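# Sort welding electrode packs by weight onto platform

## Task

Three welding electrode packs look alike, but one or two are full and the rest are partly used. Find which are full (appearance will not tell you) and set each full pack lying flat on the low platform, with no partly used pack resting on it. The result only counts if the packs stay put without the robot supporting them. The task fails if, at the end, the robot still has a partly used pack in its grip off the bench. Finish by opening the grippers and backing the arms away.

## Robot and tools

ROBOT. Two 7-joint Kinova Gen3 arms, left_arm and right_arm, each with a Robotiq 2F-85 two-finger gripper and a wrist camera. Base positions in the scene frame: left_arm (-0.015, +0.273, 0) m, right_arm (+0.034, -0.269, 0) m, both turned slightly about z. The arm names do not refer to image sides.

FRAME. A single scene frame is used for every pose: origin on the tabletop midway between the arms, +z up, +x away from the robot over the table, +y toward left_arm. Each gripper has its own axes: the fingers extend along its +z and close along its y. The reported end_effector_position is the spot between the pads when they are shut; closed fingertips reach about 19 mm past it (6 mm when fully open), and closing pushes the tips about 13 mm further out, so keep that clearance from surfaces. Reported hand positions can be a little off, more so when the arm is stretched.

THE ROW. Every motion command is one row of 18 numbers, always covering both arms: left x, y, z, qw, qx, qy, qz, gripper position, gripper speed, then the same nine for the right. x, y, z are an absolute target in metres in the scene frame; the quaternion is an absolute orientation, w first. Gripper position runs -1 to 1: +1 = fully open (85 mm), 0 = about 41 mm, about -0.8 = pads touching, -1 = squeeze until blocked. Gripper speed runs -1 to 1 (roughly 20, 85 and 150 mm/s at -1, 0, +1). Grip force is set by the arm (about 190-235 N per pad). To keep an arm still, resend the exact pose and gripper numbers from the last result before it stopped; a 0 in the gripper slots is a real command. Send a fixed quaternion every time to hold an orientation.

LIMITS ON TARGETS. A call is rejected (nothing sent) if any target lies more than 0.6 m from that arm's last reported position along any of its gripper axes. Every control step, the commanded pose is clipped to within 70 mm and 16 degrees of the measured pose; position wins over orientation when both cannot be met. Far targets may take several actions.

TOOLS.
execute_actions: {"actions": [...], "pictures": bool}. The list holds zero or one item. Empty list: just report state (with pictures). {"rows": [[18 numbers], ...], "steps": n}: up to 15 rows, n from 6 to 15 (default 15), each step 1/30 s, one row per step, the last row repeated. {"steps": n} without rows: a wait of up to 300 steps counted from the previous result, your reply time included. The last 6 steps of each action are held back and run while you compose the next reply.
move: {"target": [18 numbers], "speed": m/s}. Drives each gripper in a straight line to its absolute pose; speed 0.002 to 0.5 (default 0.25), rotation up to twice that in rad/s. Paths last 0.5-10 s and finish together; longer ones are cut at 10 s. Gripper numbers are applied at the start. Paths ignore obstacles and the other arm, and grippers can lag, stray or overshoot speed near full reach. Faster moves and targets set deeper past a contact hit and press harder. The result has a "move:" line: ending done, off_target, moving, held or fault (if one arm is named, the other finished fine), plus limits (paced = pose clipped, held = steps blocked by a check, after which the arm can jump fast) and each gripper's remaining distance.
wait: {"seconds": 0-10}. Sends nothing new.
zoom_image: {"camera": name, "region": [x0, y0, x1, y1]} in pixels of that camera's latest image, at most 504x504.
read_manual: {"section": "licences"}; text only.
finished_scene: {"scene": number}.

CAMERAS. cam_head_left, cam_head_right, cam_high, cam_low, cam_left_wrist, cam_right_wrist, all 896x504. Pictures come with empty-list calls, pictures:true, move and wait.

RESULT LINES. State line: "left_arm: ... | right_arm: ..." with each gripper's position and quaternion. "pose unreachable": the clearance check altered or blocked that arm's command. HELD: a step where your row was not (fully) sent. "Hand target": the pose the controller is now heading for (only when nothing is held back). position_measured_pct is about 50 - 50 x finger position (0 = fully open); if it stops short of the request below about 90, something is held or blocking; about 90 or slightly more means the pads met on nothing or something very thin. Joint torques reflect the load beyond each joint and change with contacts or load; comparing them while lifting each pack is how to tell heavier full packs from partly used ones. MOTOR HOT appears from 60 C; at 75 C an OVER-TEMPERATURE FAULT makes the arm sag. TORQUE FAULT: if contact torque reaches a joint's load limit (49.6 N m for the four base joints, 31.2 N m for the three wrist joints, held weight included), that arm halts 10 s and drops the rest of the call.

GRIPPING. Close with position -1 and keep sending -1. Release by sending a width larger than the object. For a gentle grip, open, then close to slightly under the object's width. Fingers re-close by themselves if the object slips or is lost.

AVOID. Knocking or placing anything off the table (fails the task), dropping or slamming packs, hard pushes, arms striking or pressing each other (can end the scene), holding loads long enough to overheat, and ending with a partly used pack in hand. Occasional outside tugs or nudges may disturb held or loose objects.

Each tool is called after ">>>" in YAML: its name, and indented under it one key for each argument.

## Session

>>> execute_actions:
  actions: []

Scene clock: 0.00 s of 6600.00 s.
left_arm: end_effector_position=(+0.0164, +0.4093, +0.3542) position_measured_pct=0.0 end_effector_quat_wxyz=(+0.333, -0.344, +0.872, +0.105) | right_arm: end_effector_position=(+0.2768, -0.6485, +0.2000) position_measured_pct=0.0 end_effector_quat_wxyz=(+0.001, +0.481, +0.877, +0.001)
Joint positions: left_arm=[-1.577 -0.745 -0.649  2.239  0.275  1.367  0.263] | right_arm=[ 0.818  0.432  0.     1.657 -0.003  1.053  1.517]
Joint velocities: left_arm=[-0.001  0.    -0.001 -0.    -0.     0.001 -0.   ] | right_arm=[-0.    -0.    -0.001  0.    -0.     0.001 -0.002]
Joint torques (N m, as the joint torque sensors report them, + toward a larger angle): no reading
Motor temperatures (°C, as the motors report them): left_arm=[31 36 30 30 38 45 44] | right_arm=[37 33 37 33 41 41 46]
Hand target (left_arm): +0.016, +0.409, +0.354; +0.333, -0.344, +0.872, +0.105
Hand target (right_arm): +0.277, -0.649, +0.200; +0.001, +0.481, +0.877, +0.001
camera_calibration (this result's frames):
cam_left_wrist: T_world_to_cam=[[-0.684978, 0.728513, -0.0086422, -0.290336], [0.548047, 0.52304, 0.652743, -0.400982], [0.480052, 0.442378, -0.75753, 0.226729], [0, 0, 0, 1]] pos_world=[-0.0879581, 0.320943, 0.430983]
cam_right_wrist: T_world_to_cam=[[0.824716, 0.565414, -0.012302, 0.135837], [0.56513, -0.824748, -0.0204642, -0.625169], [-0.0217168, 0.00992488, -0.999715, 0.362021], [0, 0, 0, 1]] pos_world=[0.249137, -0.596004, 0.350796]

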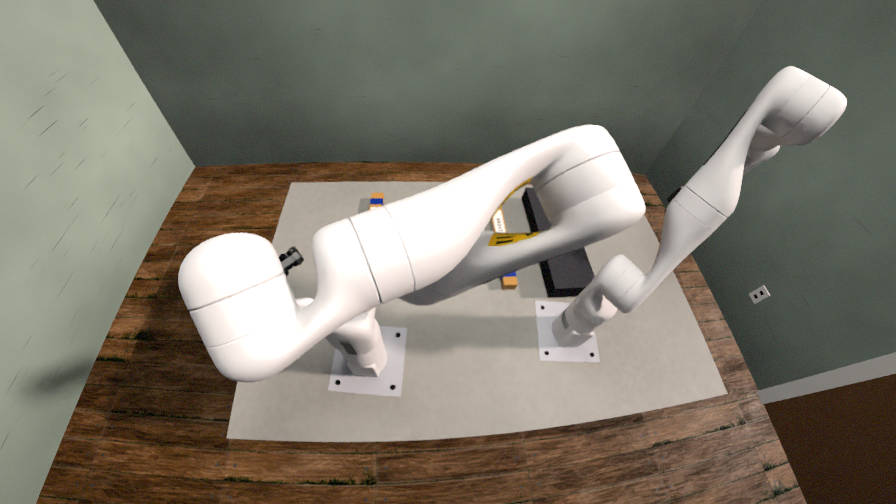

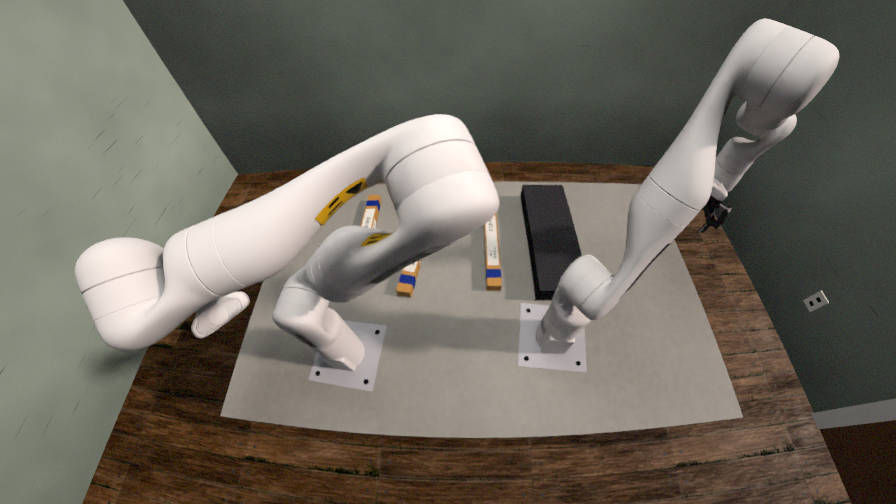

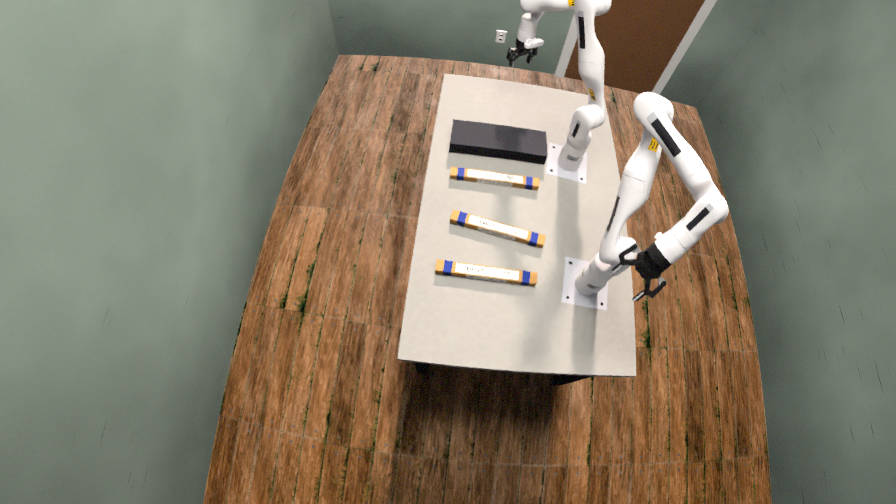

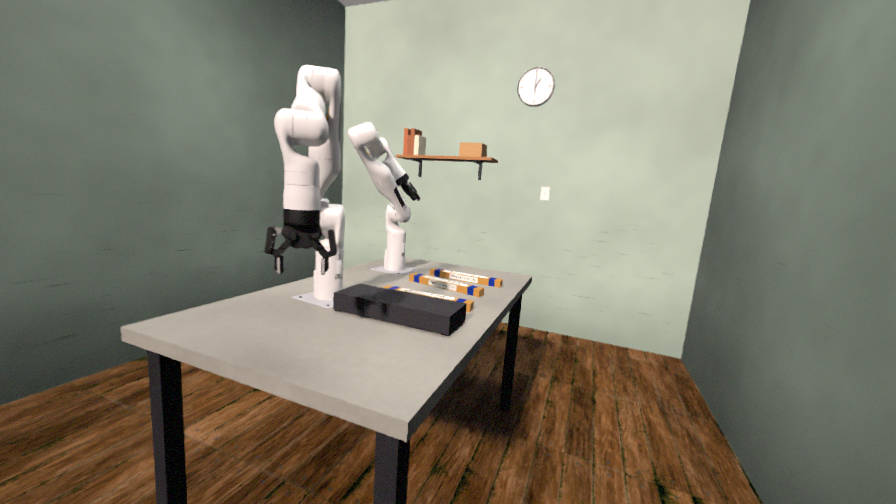

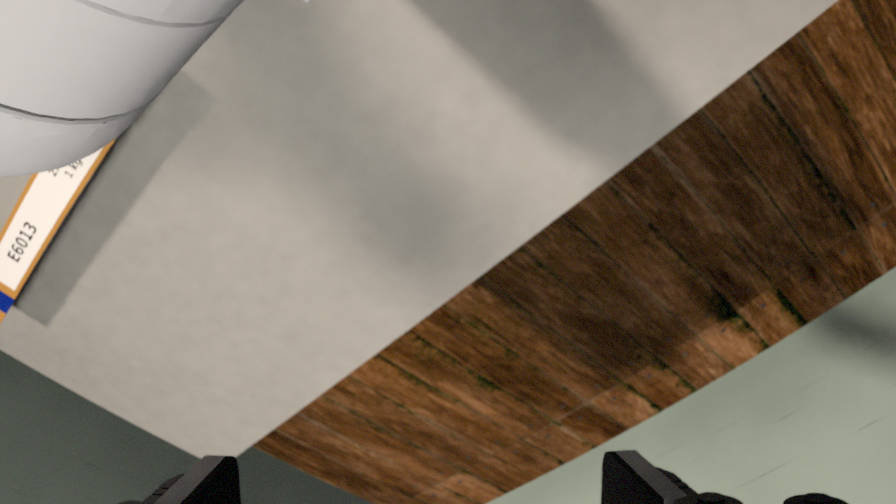

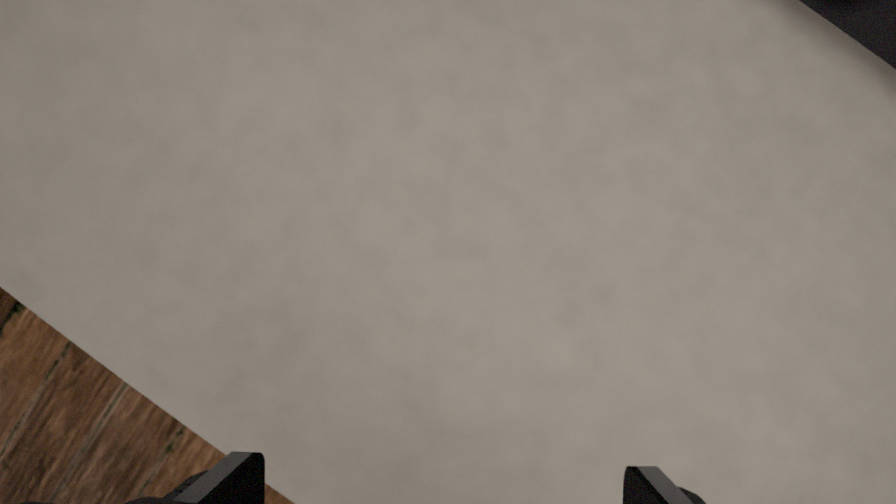

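>>> move:
  target: [0.365,0.275,0.15,0,0.01,1,0,1,0,0.355,-0.115,0.15,0,0.01,1,0,1,0]
  speed: 0.3

Scene clock: 3.40 s of 6600.00 s.
left_arm: end_effector_position=(+0.3627, +0.2740, +0.1483) position_measured_pct=0.0 end_effector_quat_wxyz=(-0.004, +0.008, +1.000, -0.002) | right_arm: end_effector_position=(+0.3545, -0.1147, +0.1498) position_measured_pct=0.0 end_effector_quat_wxyz=(-0.002, +0.010, +1.000, +0.001)
Joint positions: left_arm=[-2.363 -0.751  1.726  1.992  0.82   1.172  0.668] | right_arm=[-0.221  0.366 -0.548  2.021  0.253  0.822  0.767]
Joint velocities: left_arm=[-0.006 -0.002  0.002 -0.    -0.     0.    -0.   ] | right_arm=[-0.     0.    -0.     0.    -0.001  0.001  0.   ]
Joint torques (N m, as the joint torque sensors report them, + toward a larger angle): left_arm=[-1.21 12.21 -5.61 -6.14 -0.22 -0.03  0.11] | right_arm=[  0.29 -13.1   -1.27  -5.82   0.13   0.11   0.47]
Motor temperatures (°C, as the motors report them): left_arm=[31 36 30 30 38 45 44] | right_arm=[37 33 37 33 41 41 46]
Hand target (left_arm): +0.363, +0.274, +0.148; -0.004, +0.008, +1.000, -0.002
Hand target (right_arm): +0.355, -0.115, +0.150; -0.002, +0.010, +1.000, +0.001
Off the commanded pose (left_arm): 0.003 m, 1 deg.
Off the commanded pose (right_arm): 0.001 m, 0 deg.
Kept back: nothing.
move: done; limits=paced
camera_calibration (this result's frames):
cam_left_wrist: T_world_to_cam=[[0.0262521, 0.998941, 0.0377776, -0.295271], [0.999638, -0.0260111, -0.00685515, -0.301118], [-0.00586526, 0.0379439, -0.999263, 0.287316], [0, 0, 0, 1]] pos_world=[0.310445, 0.276224, 0.296195]
cam_right_wrist: T_world_to_cam=[[-0.0131663, 0.999827, -0.0131677, 0.116214], [0.999645, 0.0128565, -0.0233397, -0.287418], [-0.0231664, -0.0134703, -0.999641, 0.306063], [0, 0, 0, 1]] pos_world=[0.295936, -0.108376, 0.300775]

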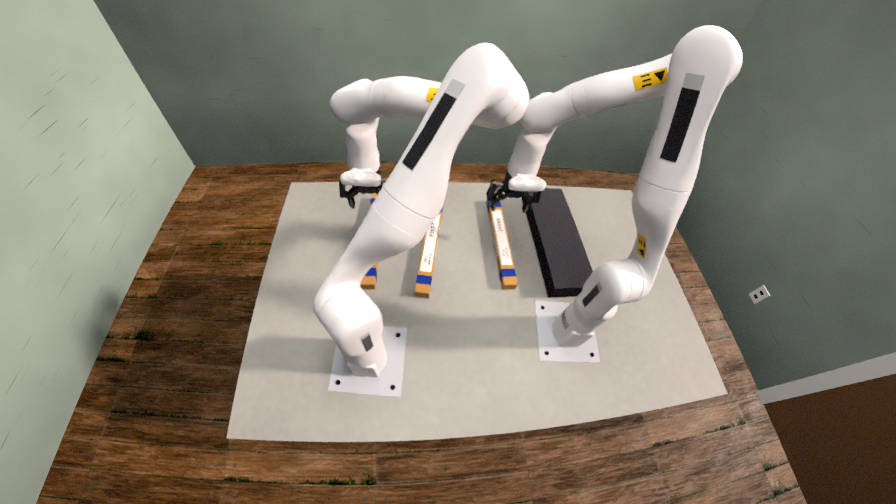

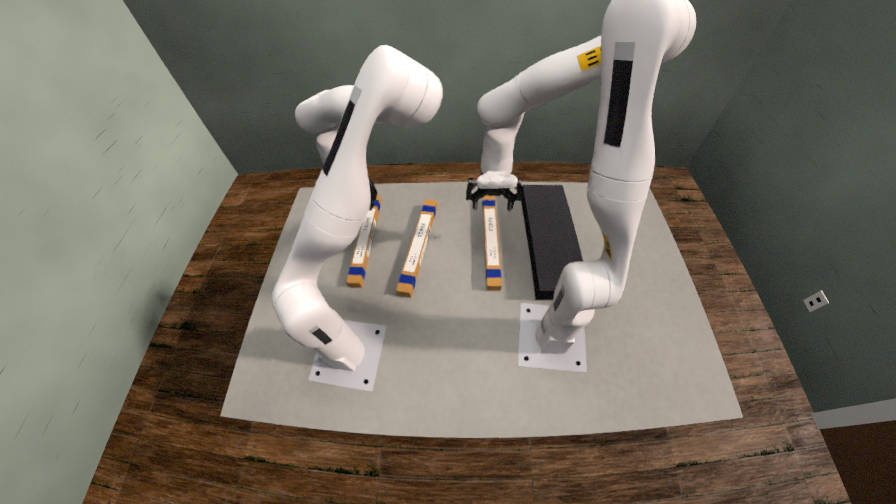

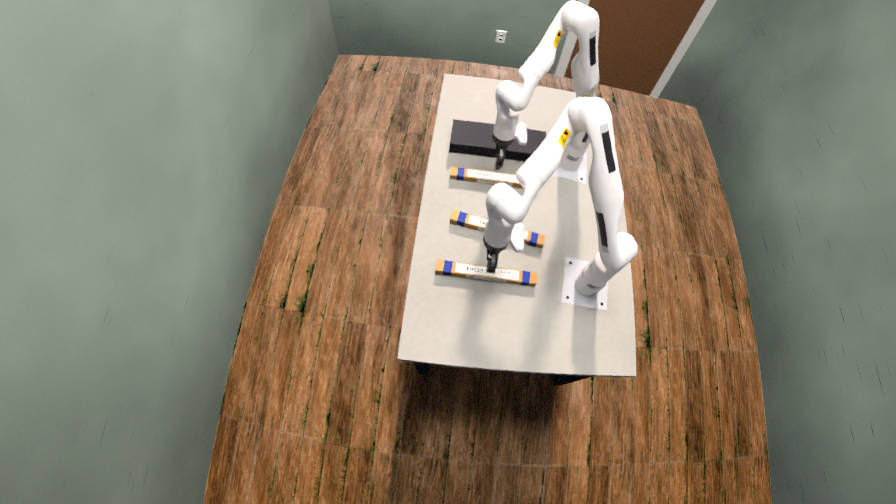

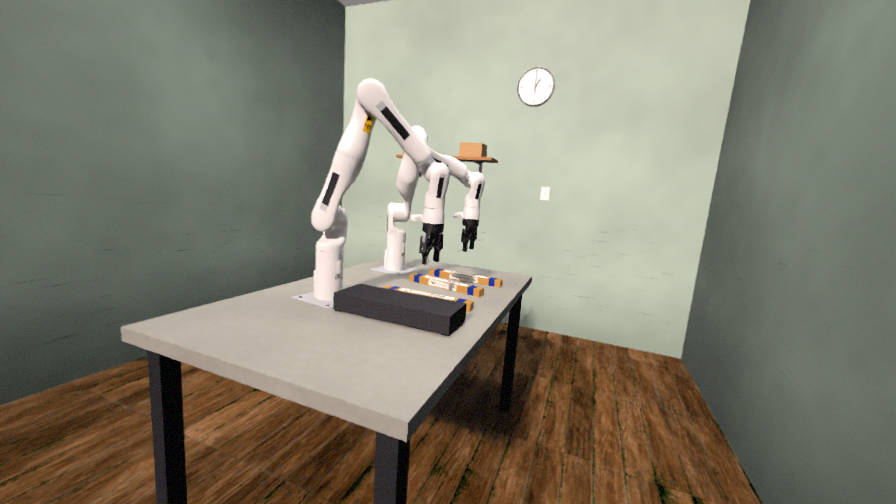

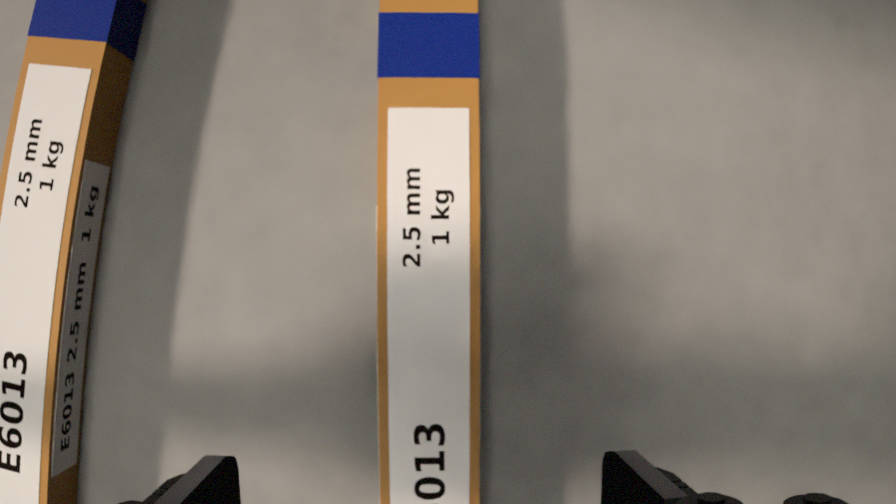

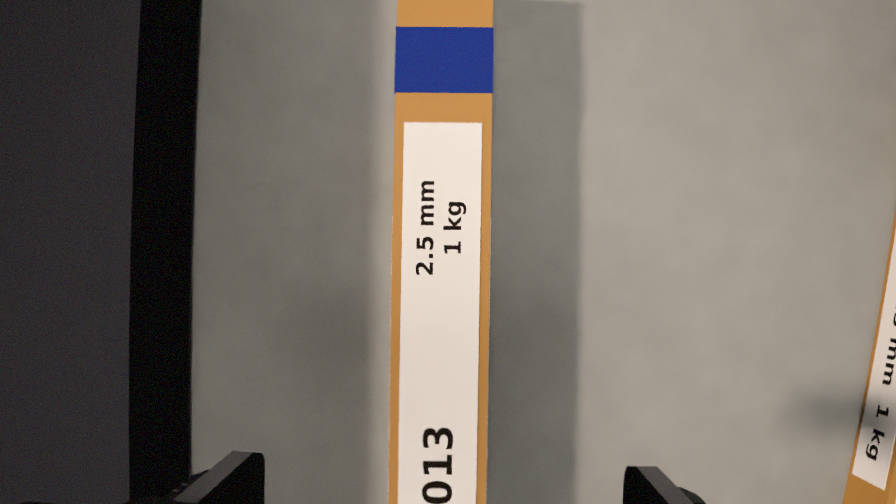

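>>> move:
  target: [0.375,0.278,0.022,0,0.01,1,0,1,0,0.365,-0.115,0.022,0,0.01,1,0,1,0]
  speed: 0.15

>>> move:
  target: [0.375,0.278,0.022,0,0.01,1,0,-1,0,0.365,-0.115,0.022,0,0.01,1,0,-1,0]

>>> move:
  target: [0.375,0.278,0.045,0,0.01,1,0,-1,0,0.365,-0.115,0.045,0,0.01,1,0,-1,0]
  speed: 0.08

Scene clock: 5.03 s of 6600.00 s.
left_arm: end_effector_position=(+0.3748, +0.2782, +0.0220) position_measured_pct=0.0 end_effector_quat_wxyz=(+0.000, +0.010, +1.000, -0.000) | right_arm: end_effector_position=(+0.3655, -0.1153, +0.0221) position_measured_pct=0.0 end_effector_quat_wxyz=(+0.000, +0.011, +1.000, -0.000)
Joint positions: left_arm=[-2.531 -0.973  1.993  2.076  1.16   0.965  0.445] | right_arm=[-0.374  0.652 -0.359  2.123  0.515  0.45   0.545]
Joint velocities: left_arm=[-0.003 -0.003 -0.001  0.    -0.    -0.     0.   ] | right_arm=[-0.004  0.003 -0.002 -0.002  0.     0.    -0.002]
Joint torques (N m, as the joint torque sensors report them, + toward a larger angle): left_arm=[-0.04 16.01 -5.86 -3.51  0.    0.07  0.04] | right_arm=[  0.2  -16.23  -1.33  -3.02   0.24  -0.08   0.51]
Motor temperatures (°C, as the motors report them): left_arm=[31 36 30 30 38 45 44] | right_arm=[37 33 37 33 41 41 46]
Hand target (left_arm): +0.375, +0.278, +0.022; +0.000, +0.010, +1.000, +0.000
Hand target (right_arm): +0.365, -0.115, +0.022; +0.000, +0.010, +1.000, -0.000
Off the commanded pose (left_arm): 0.000 m, 0 deg.
Off the commanded pose (right_arm): 0.001 m, 0 deg.
Kept back: nothing.
move: done
camera_calibration (this result's frames):
cam_left_wrist: T_world_to_cam=[[0.0294948, 0.998704, 0.0414751, -0.296236], [0.999563, -0.0295475, 0.000658044, -0.31311], [0.00188268, 0.0414376, -0.999139, 0.157148], [0, 0, 0, 1]] pos_world=[0.321415, 0.280089, 0.169505]
cam_right_wrist: T_world_to_cam=[[-0.0127772, 0.999797, -0.0155825, 0.115259], [0.999733, 0.0124732, -0.0194498, -0.30151], [-0.0192515, -0.0158269, -0.999689, 0.176933], [0, 0, 0, 1]] pos_world=[0.306309, -0.108675, 0.172809]

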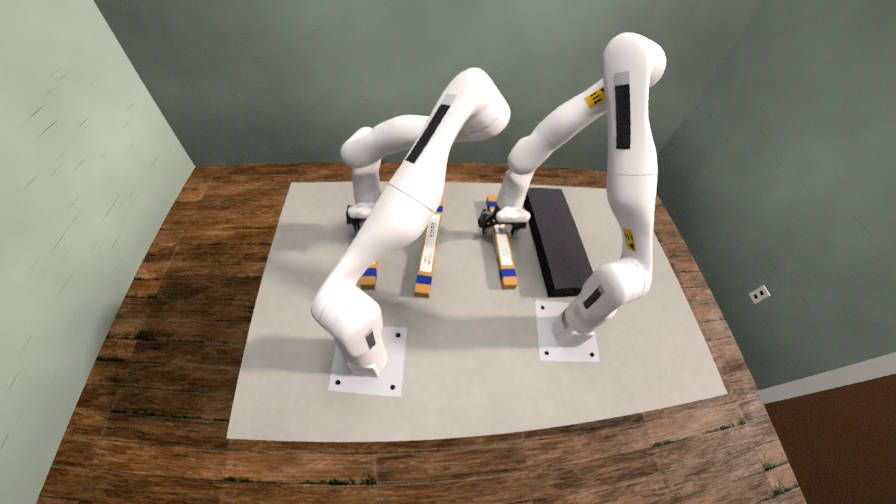

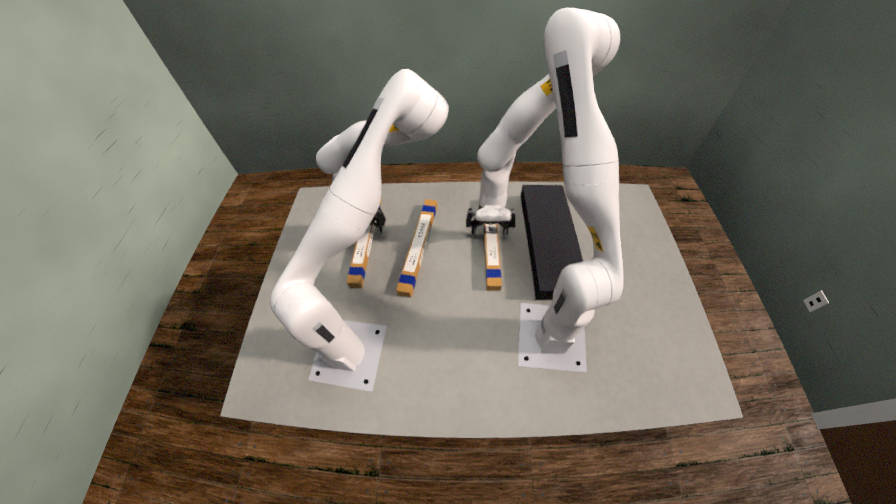

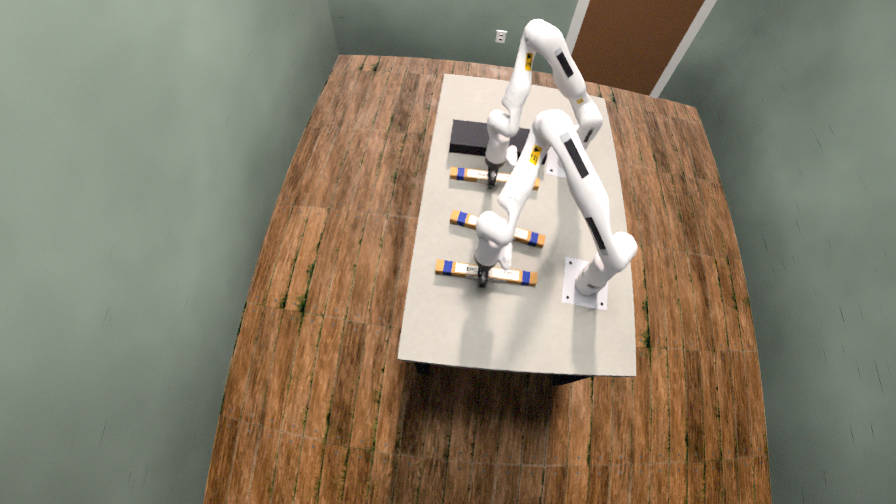

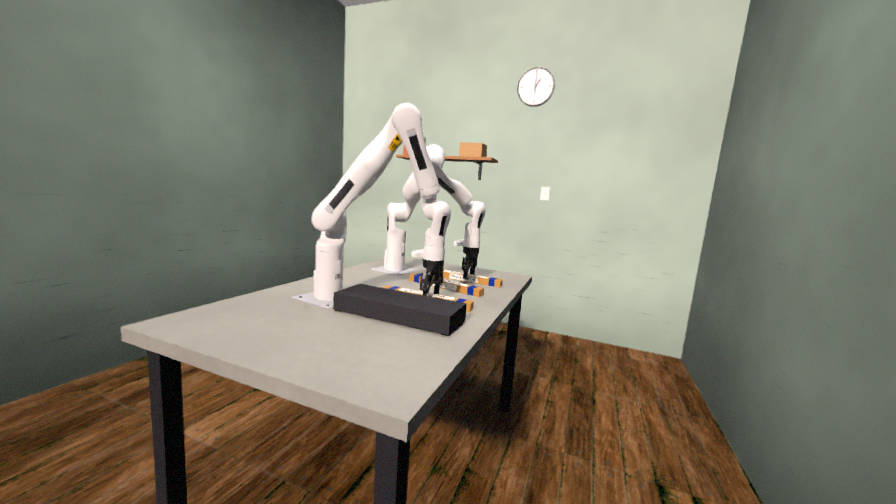

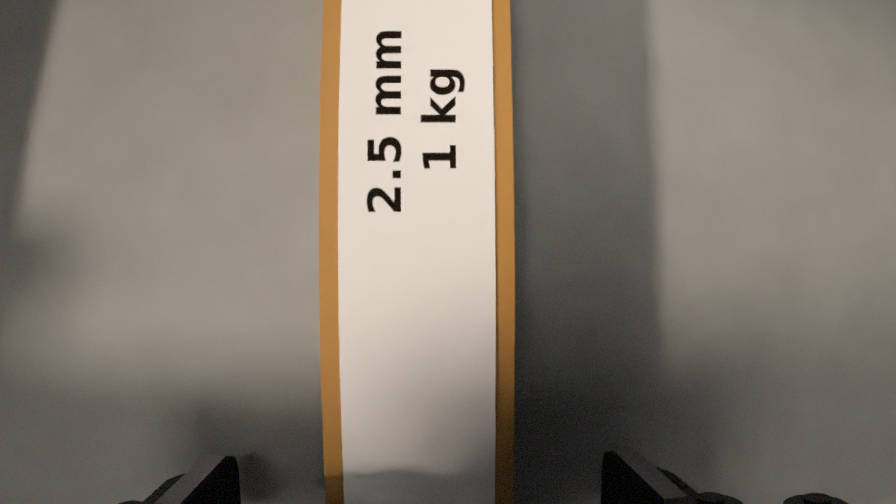

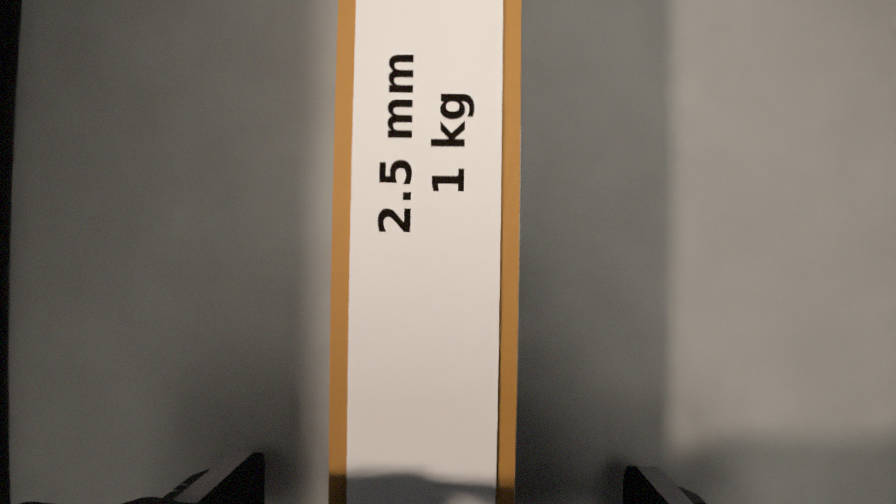

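Scene clock: 5.97 s of 6600.00 s.
left_arm: end_effector_position=(+0.3750, +0.2779, +0.0227) position_measured_pct=54.8 end_effector_quat_wxyz=(+0.000, +0.010, +1.000, -0.000) | right_arm: end_effector_position=(+0.3651, -0.1161, +0.0228) position_measured_pct=54.4 end_effector_quat_wxyz=(+0.000, +0.010, +1.000, -0.001)
Joint positions: left_arm=[-2.531 -0.971  1.992  2.075  1.158  0.967  0.446] | right_arm=[-0.372  0.65  -0.36   2.124  0.515  0.451  0.546]
Joint velocities: left_arm=[ 0.     0.     0.001  0.     0.     0.001 -0.   ] | right_arm=[ 0.002  0.     0.     0.    -0.     0.     0.001]
Joint torques (N m, as the joint torque sensors report them, + toward a larger angle): left_arm=[-0.6  13.7  -5.14 -3.8   0.28 -0.33  0.03] | right_arm=[ -0.2  -14.12  -1.64  -3.65   0.09  -0.91   0.41]
Motor temperatures (°C, as the motors report them): left_arm=[31 36 30 30 38 45 44] | right_arm=[37 33 37 33 41 41 46]
Hand target (left_arm): +0.375, +0.278, +0.022; -0.000, +0.010, +1.000, -0.000
Hand target (right_arm): +0.365, -0.115, +0.022; -0.000, +0.010, +1.000, -0.000
Off the commanded pose (left_arm): 0.001 m, 0 deg.
Off the commanded pose (right_arm): 0.001 m, 0 deg.
Kept back: nothing.
move: done
camera_calibration (this result's frames):
cam_left_wrist: T_world_to_cam=[[0.0298615, 0.998731, 0.0405455, -0.296097], [0.999552, -0.0299244, 0.000945217, -0.313264], [0.00215732, 0.0404991, -0.999177, 0.15798], [0, 0, 0, 1]] pos_world=[0.321625, 0.279949, 0.170152]
cam_right_wrist: T_world_to_cam=[[-0.0132609, 0.999773, -0.0166904, 0.116199], [0.999728, 0.0129362, -0.0194172, -0.301064], [-0.0191969, -0.0169434, -0.999672, 0.177439], [0, 0, 0, 1]] pos_world=[0.305929, -0.109271, 0.173474]

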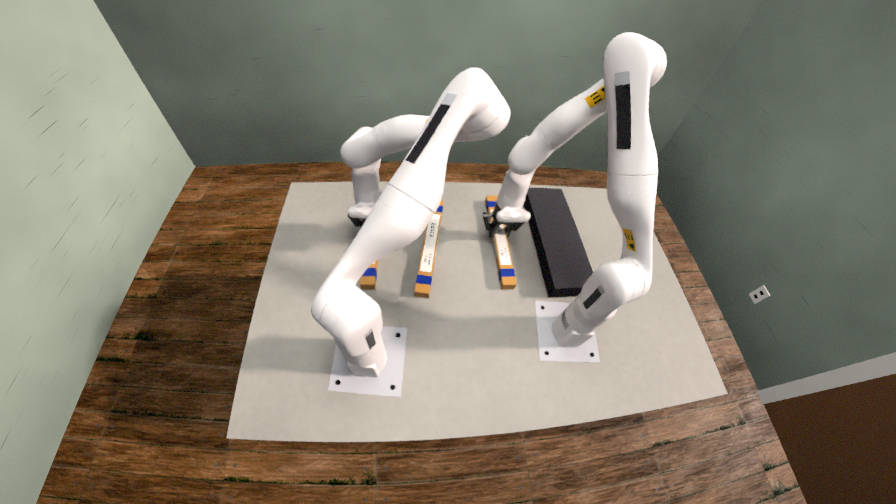

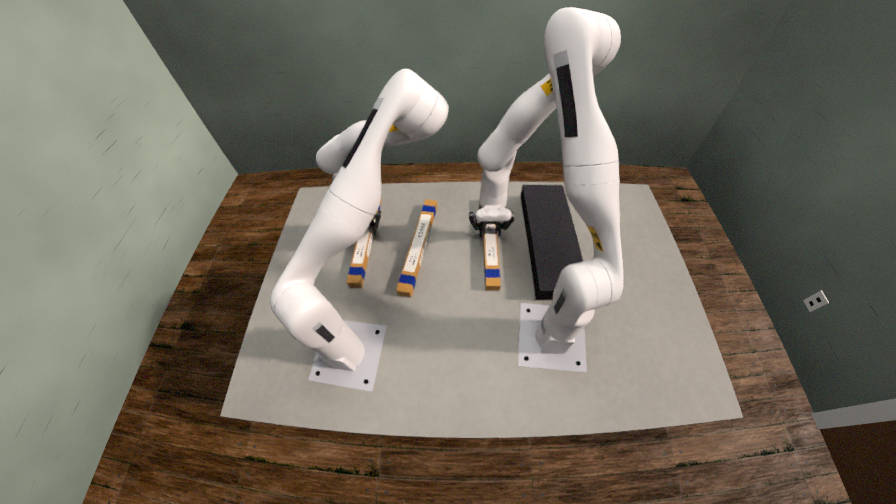

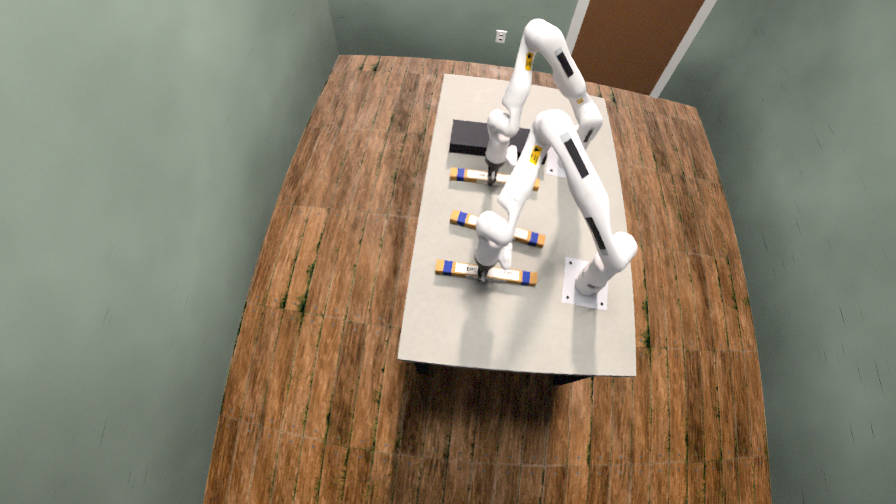

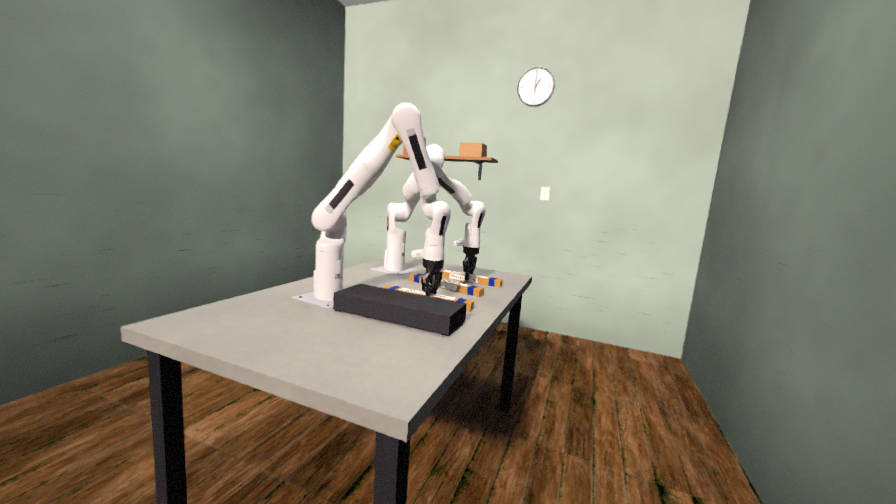

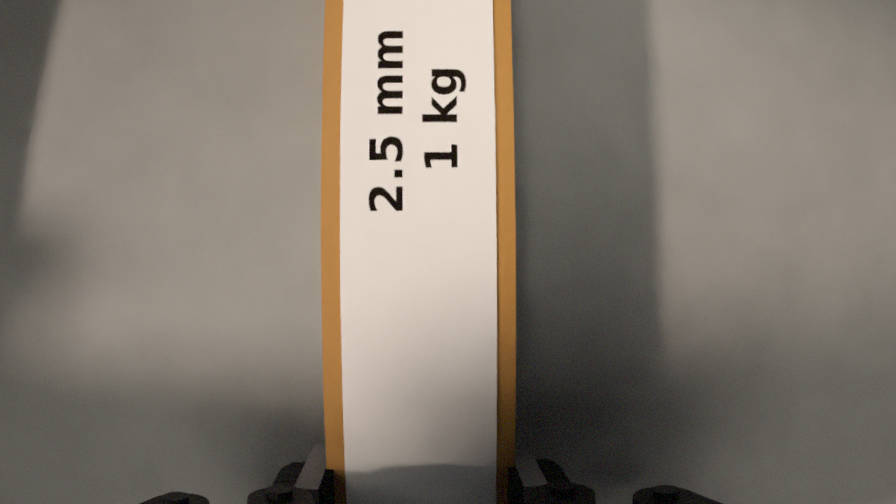

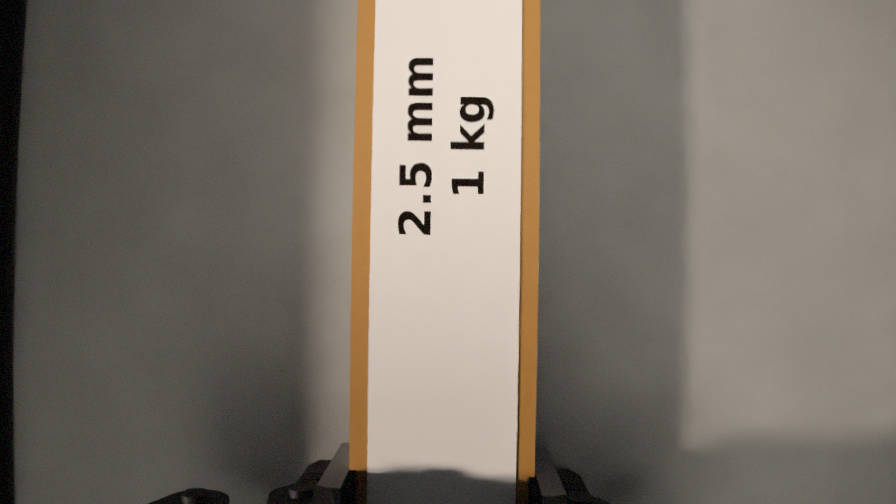

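Scene clock: 6.70 s of 6600.00 s.
left_arm: end_effector_position=(+0.3750, +0.2781, +0.0449) position_measured_pct=54.8 end_effector_quat_wxyz=(-0.000, +0.010, +1.000, +0.000) | right_arm: end_effector_position=(+0.3648, -0.1148, +0.0449) position_measured_pct=54.4 end_effector_quat_wxyz=(-0.000, +0.010, +1.000, +0.000)
Joint positions: left_arm=[-2.506 -0.932  1.946  2.064  1.093  0.999  0.488] | right_arm=[-0.336  0.6   -0.41   2.11   0.47   0.519  0.586]
Joint velocities: left_arm=[ 0.003  0.002  0.     0.     0.001  0.001 -0.001] | right_arm=[ 0.005 -0.004  0.001 -0.001 -0.001  0.001  0.004]
Joint torques (N m, as the joint torque sensors report them, + toward a larger angle): left_arm=[-0.81 17.94 -7.81 -5.16 -0.27 -0.05  0.03] | right_arm=[  0.47 -19.17  -1.88  -4.75  -0.06   0.15   0.35]
Motor temperatures (°C, as the motors report them): left_arm=[31 36 30 30 38 45 44] | right_arm=[37 33 37 33 41 41 46]
Hand target (left_arm): +0.375, +0.278, +0.045; -0.000, +0.010, +1.000, -0.000
Hand target (right_arm): +0.365, -0.115, +0.045; -0.000, +0.010, +1.000, +0.000
Off the commanded pose (left_arm): 0.000 m, 0 deg.
Off the commanded pose (right_arm): 0.000 m, 0 deg.
Kept back: nothing.
move: done
camera_calibration (this result's frames):
cam_left_wrist: T_world_to_cam=[[0.0298235, 0.998687, 0.0416538, -0.297245], [0.999554, -0.0298481, -0.0000320756, -0.313242], [0.00121125, 0.0416362, -0.999132, 0.180224], [0, 0, 0, 1]] pos_world=[0.321749, 0.280001, 0.192439]
cam_right_wrist: T_world_to_cam=[[-0.0144294, 0.999787, -0.0147791, 0.115642], [0.999684, 0.0141202, -0.0208136, -0.300082], [-0.0206005, -0.0150748, -0.999674, 0.200253], [0, 0, 0, 1]] pos_world=[0.305781, -0.108361, 0.195651]

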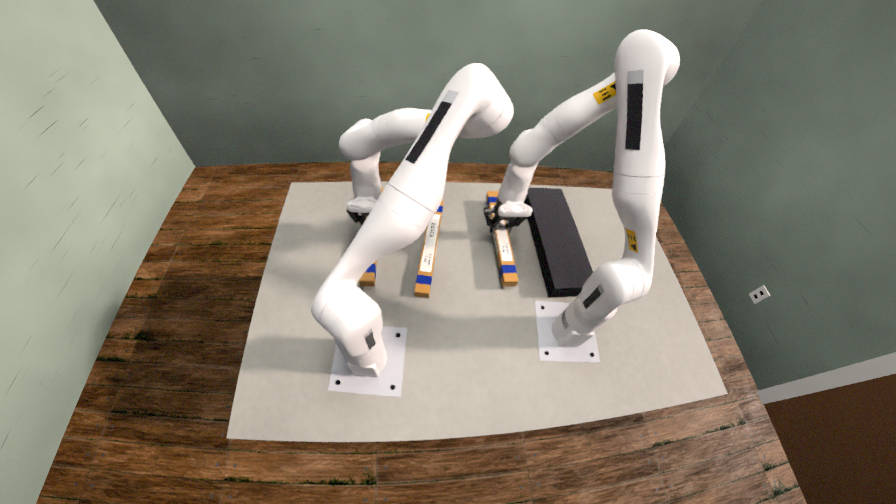

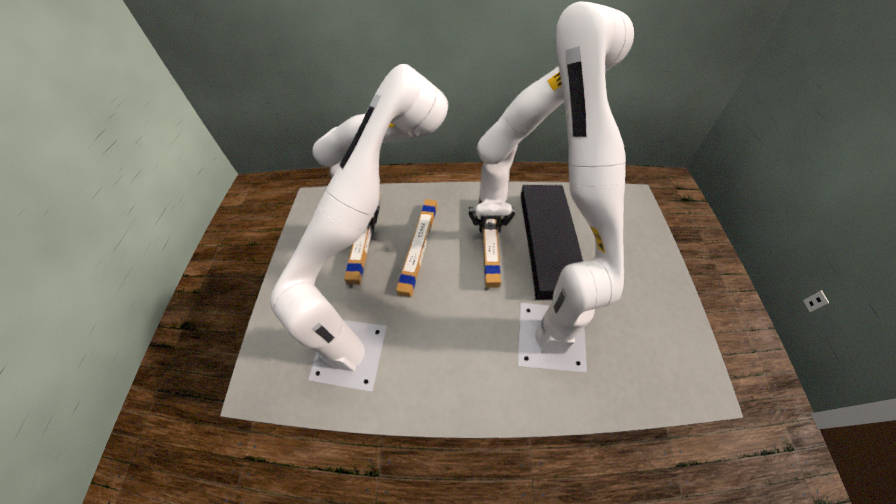

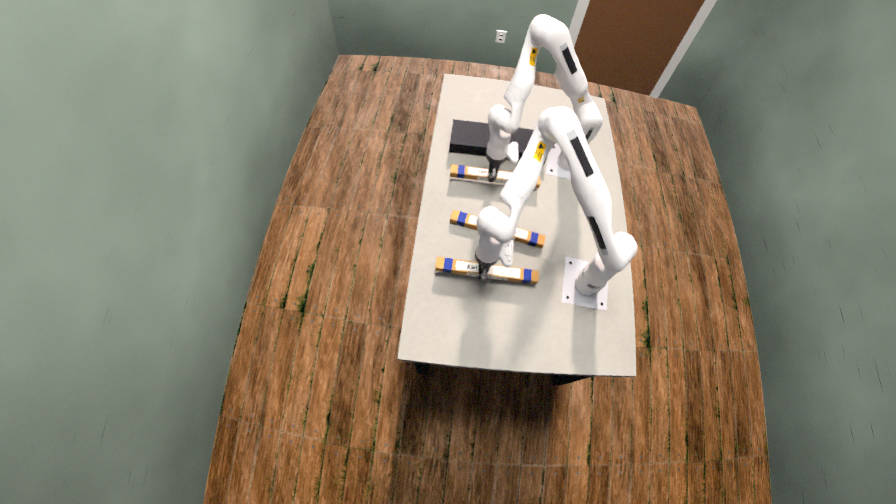

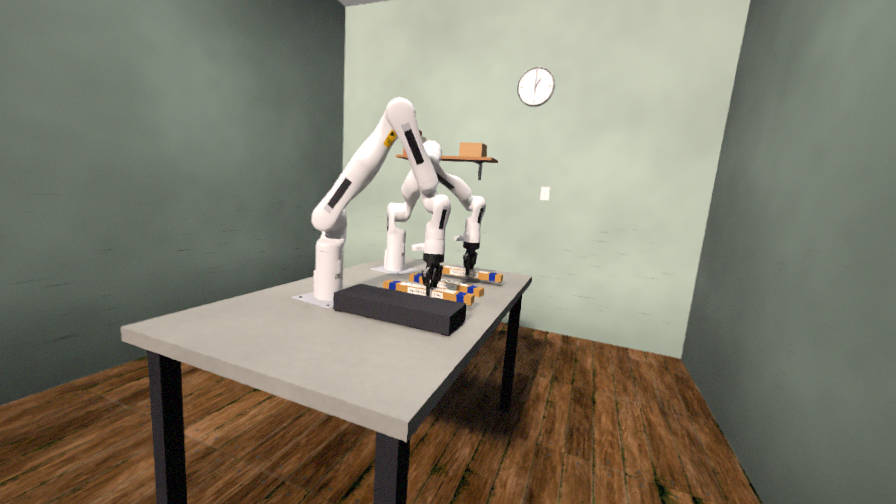

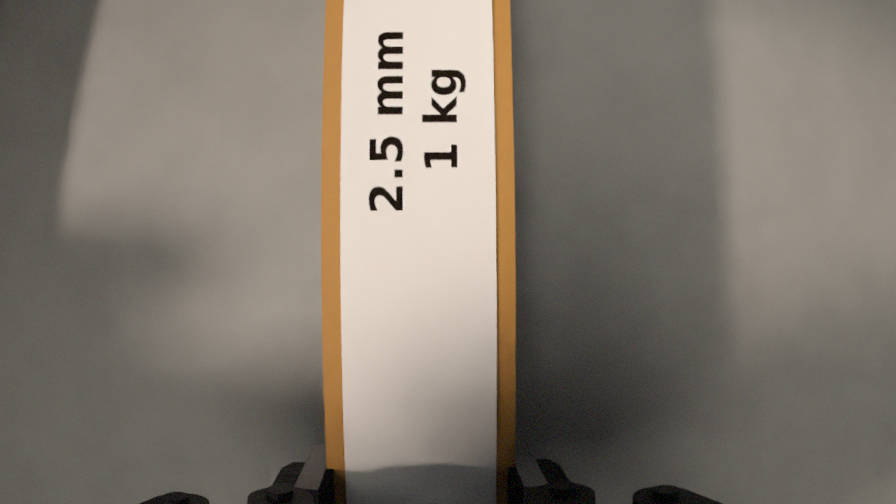

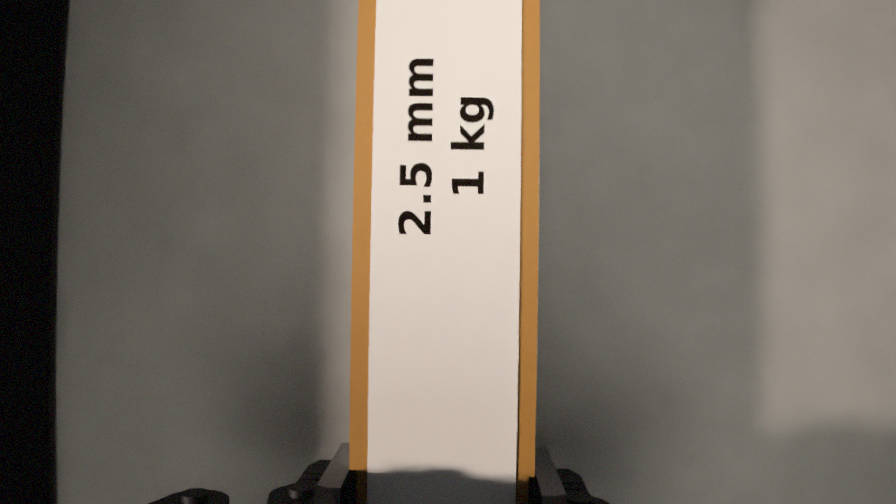

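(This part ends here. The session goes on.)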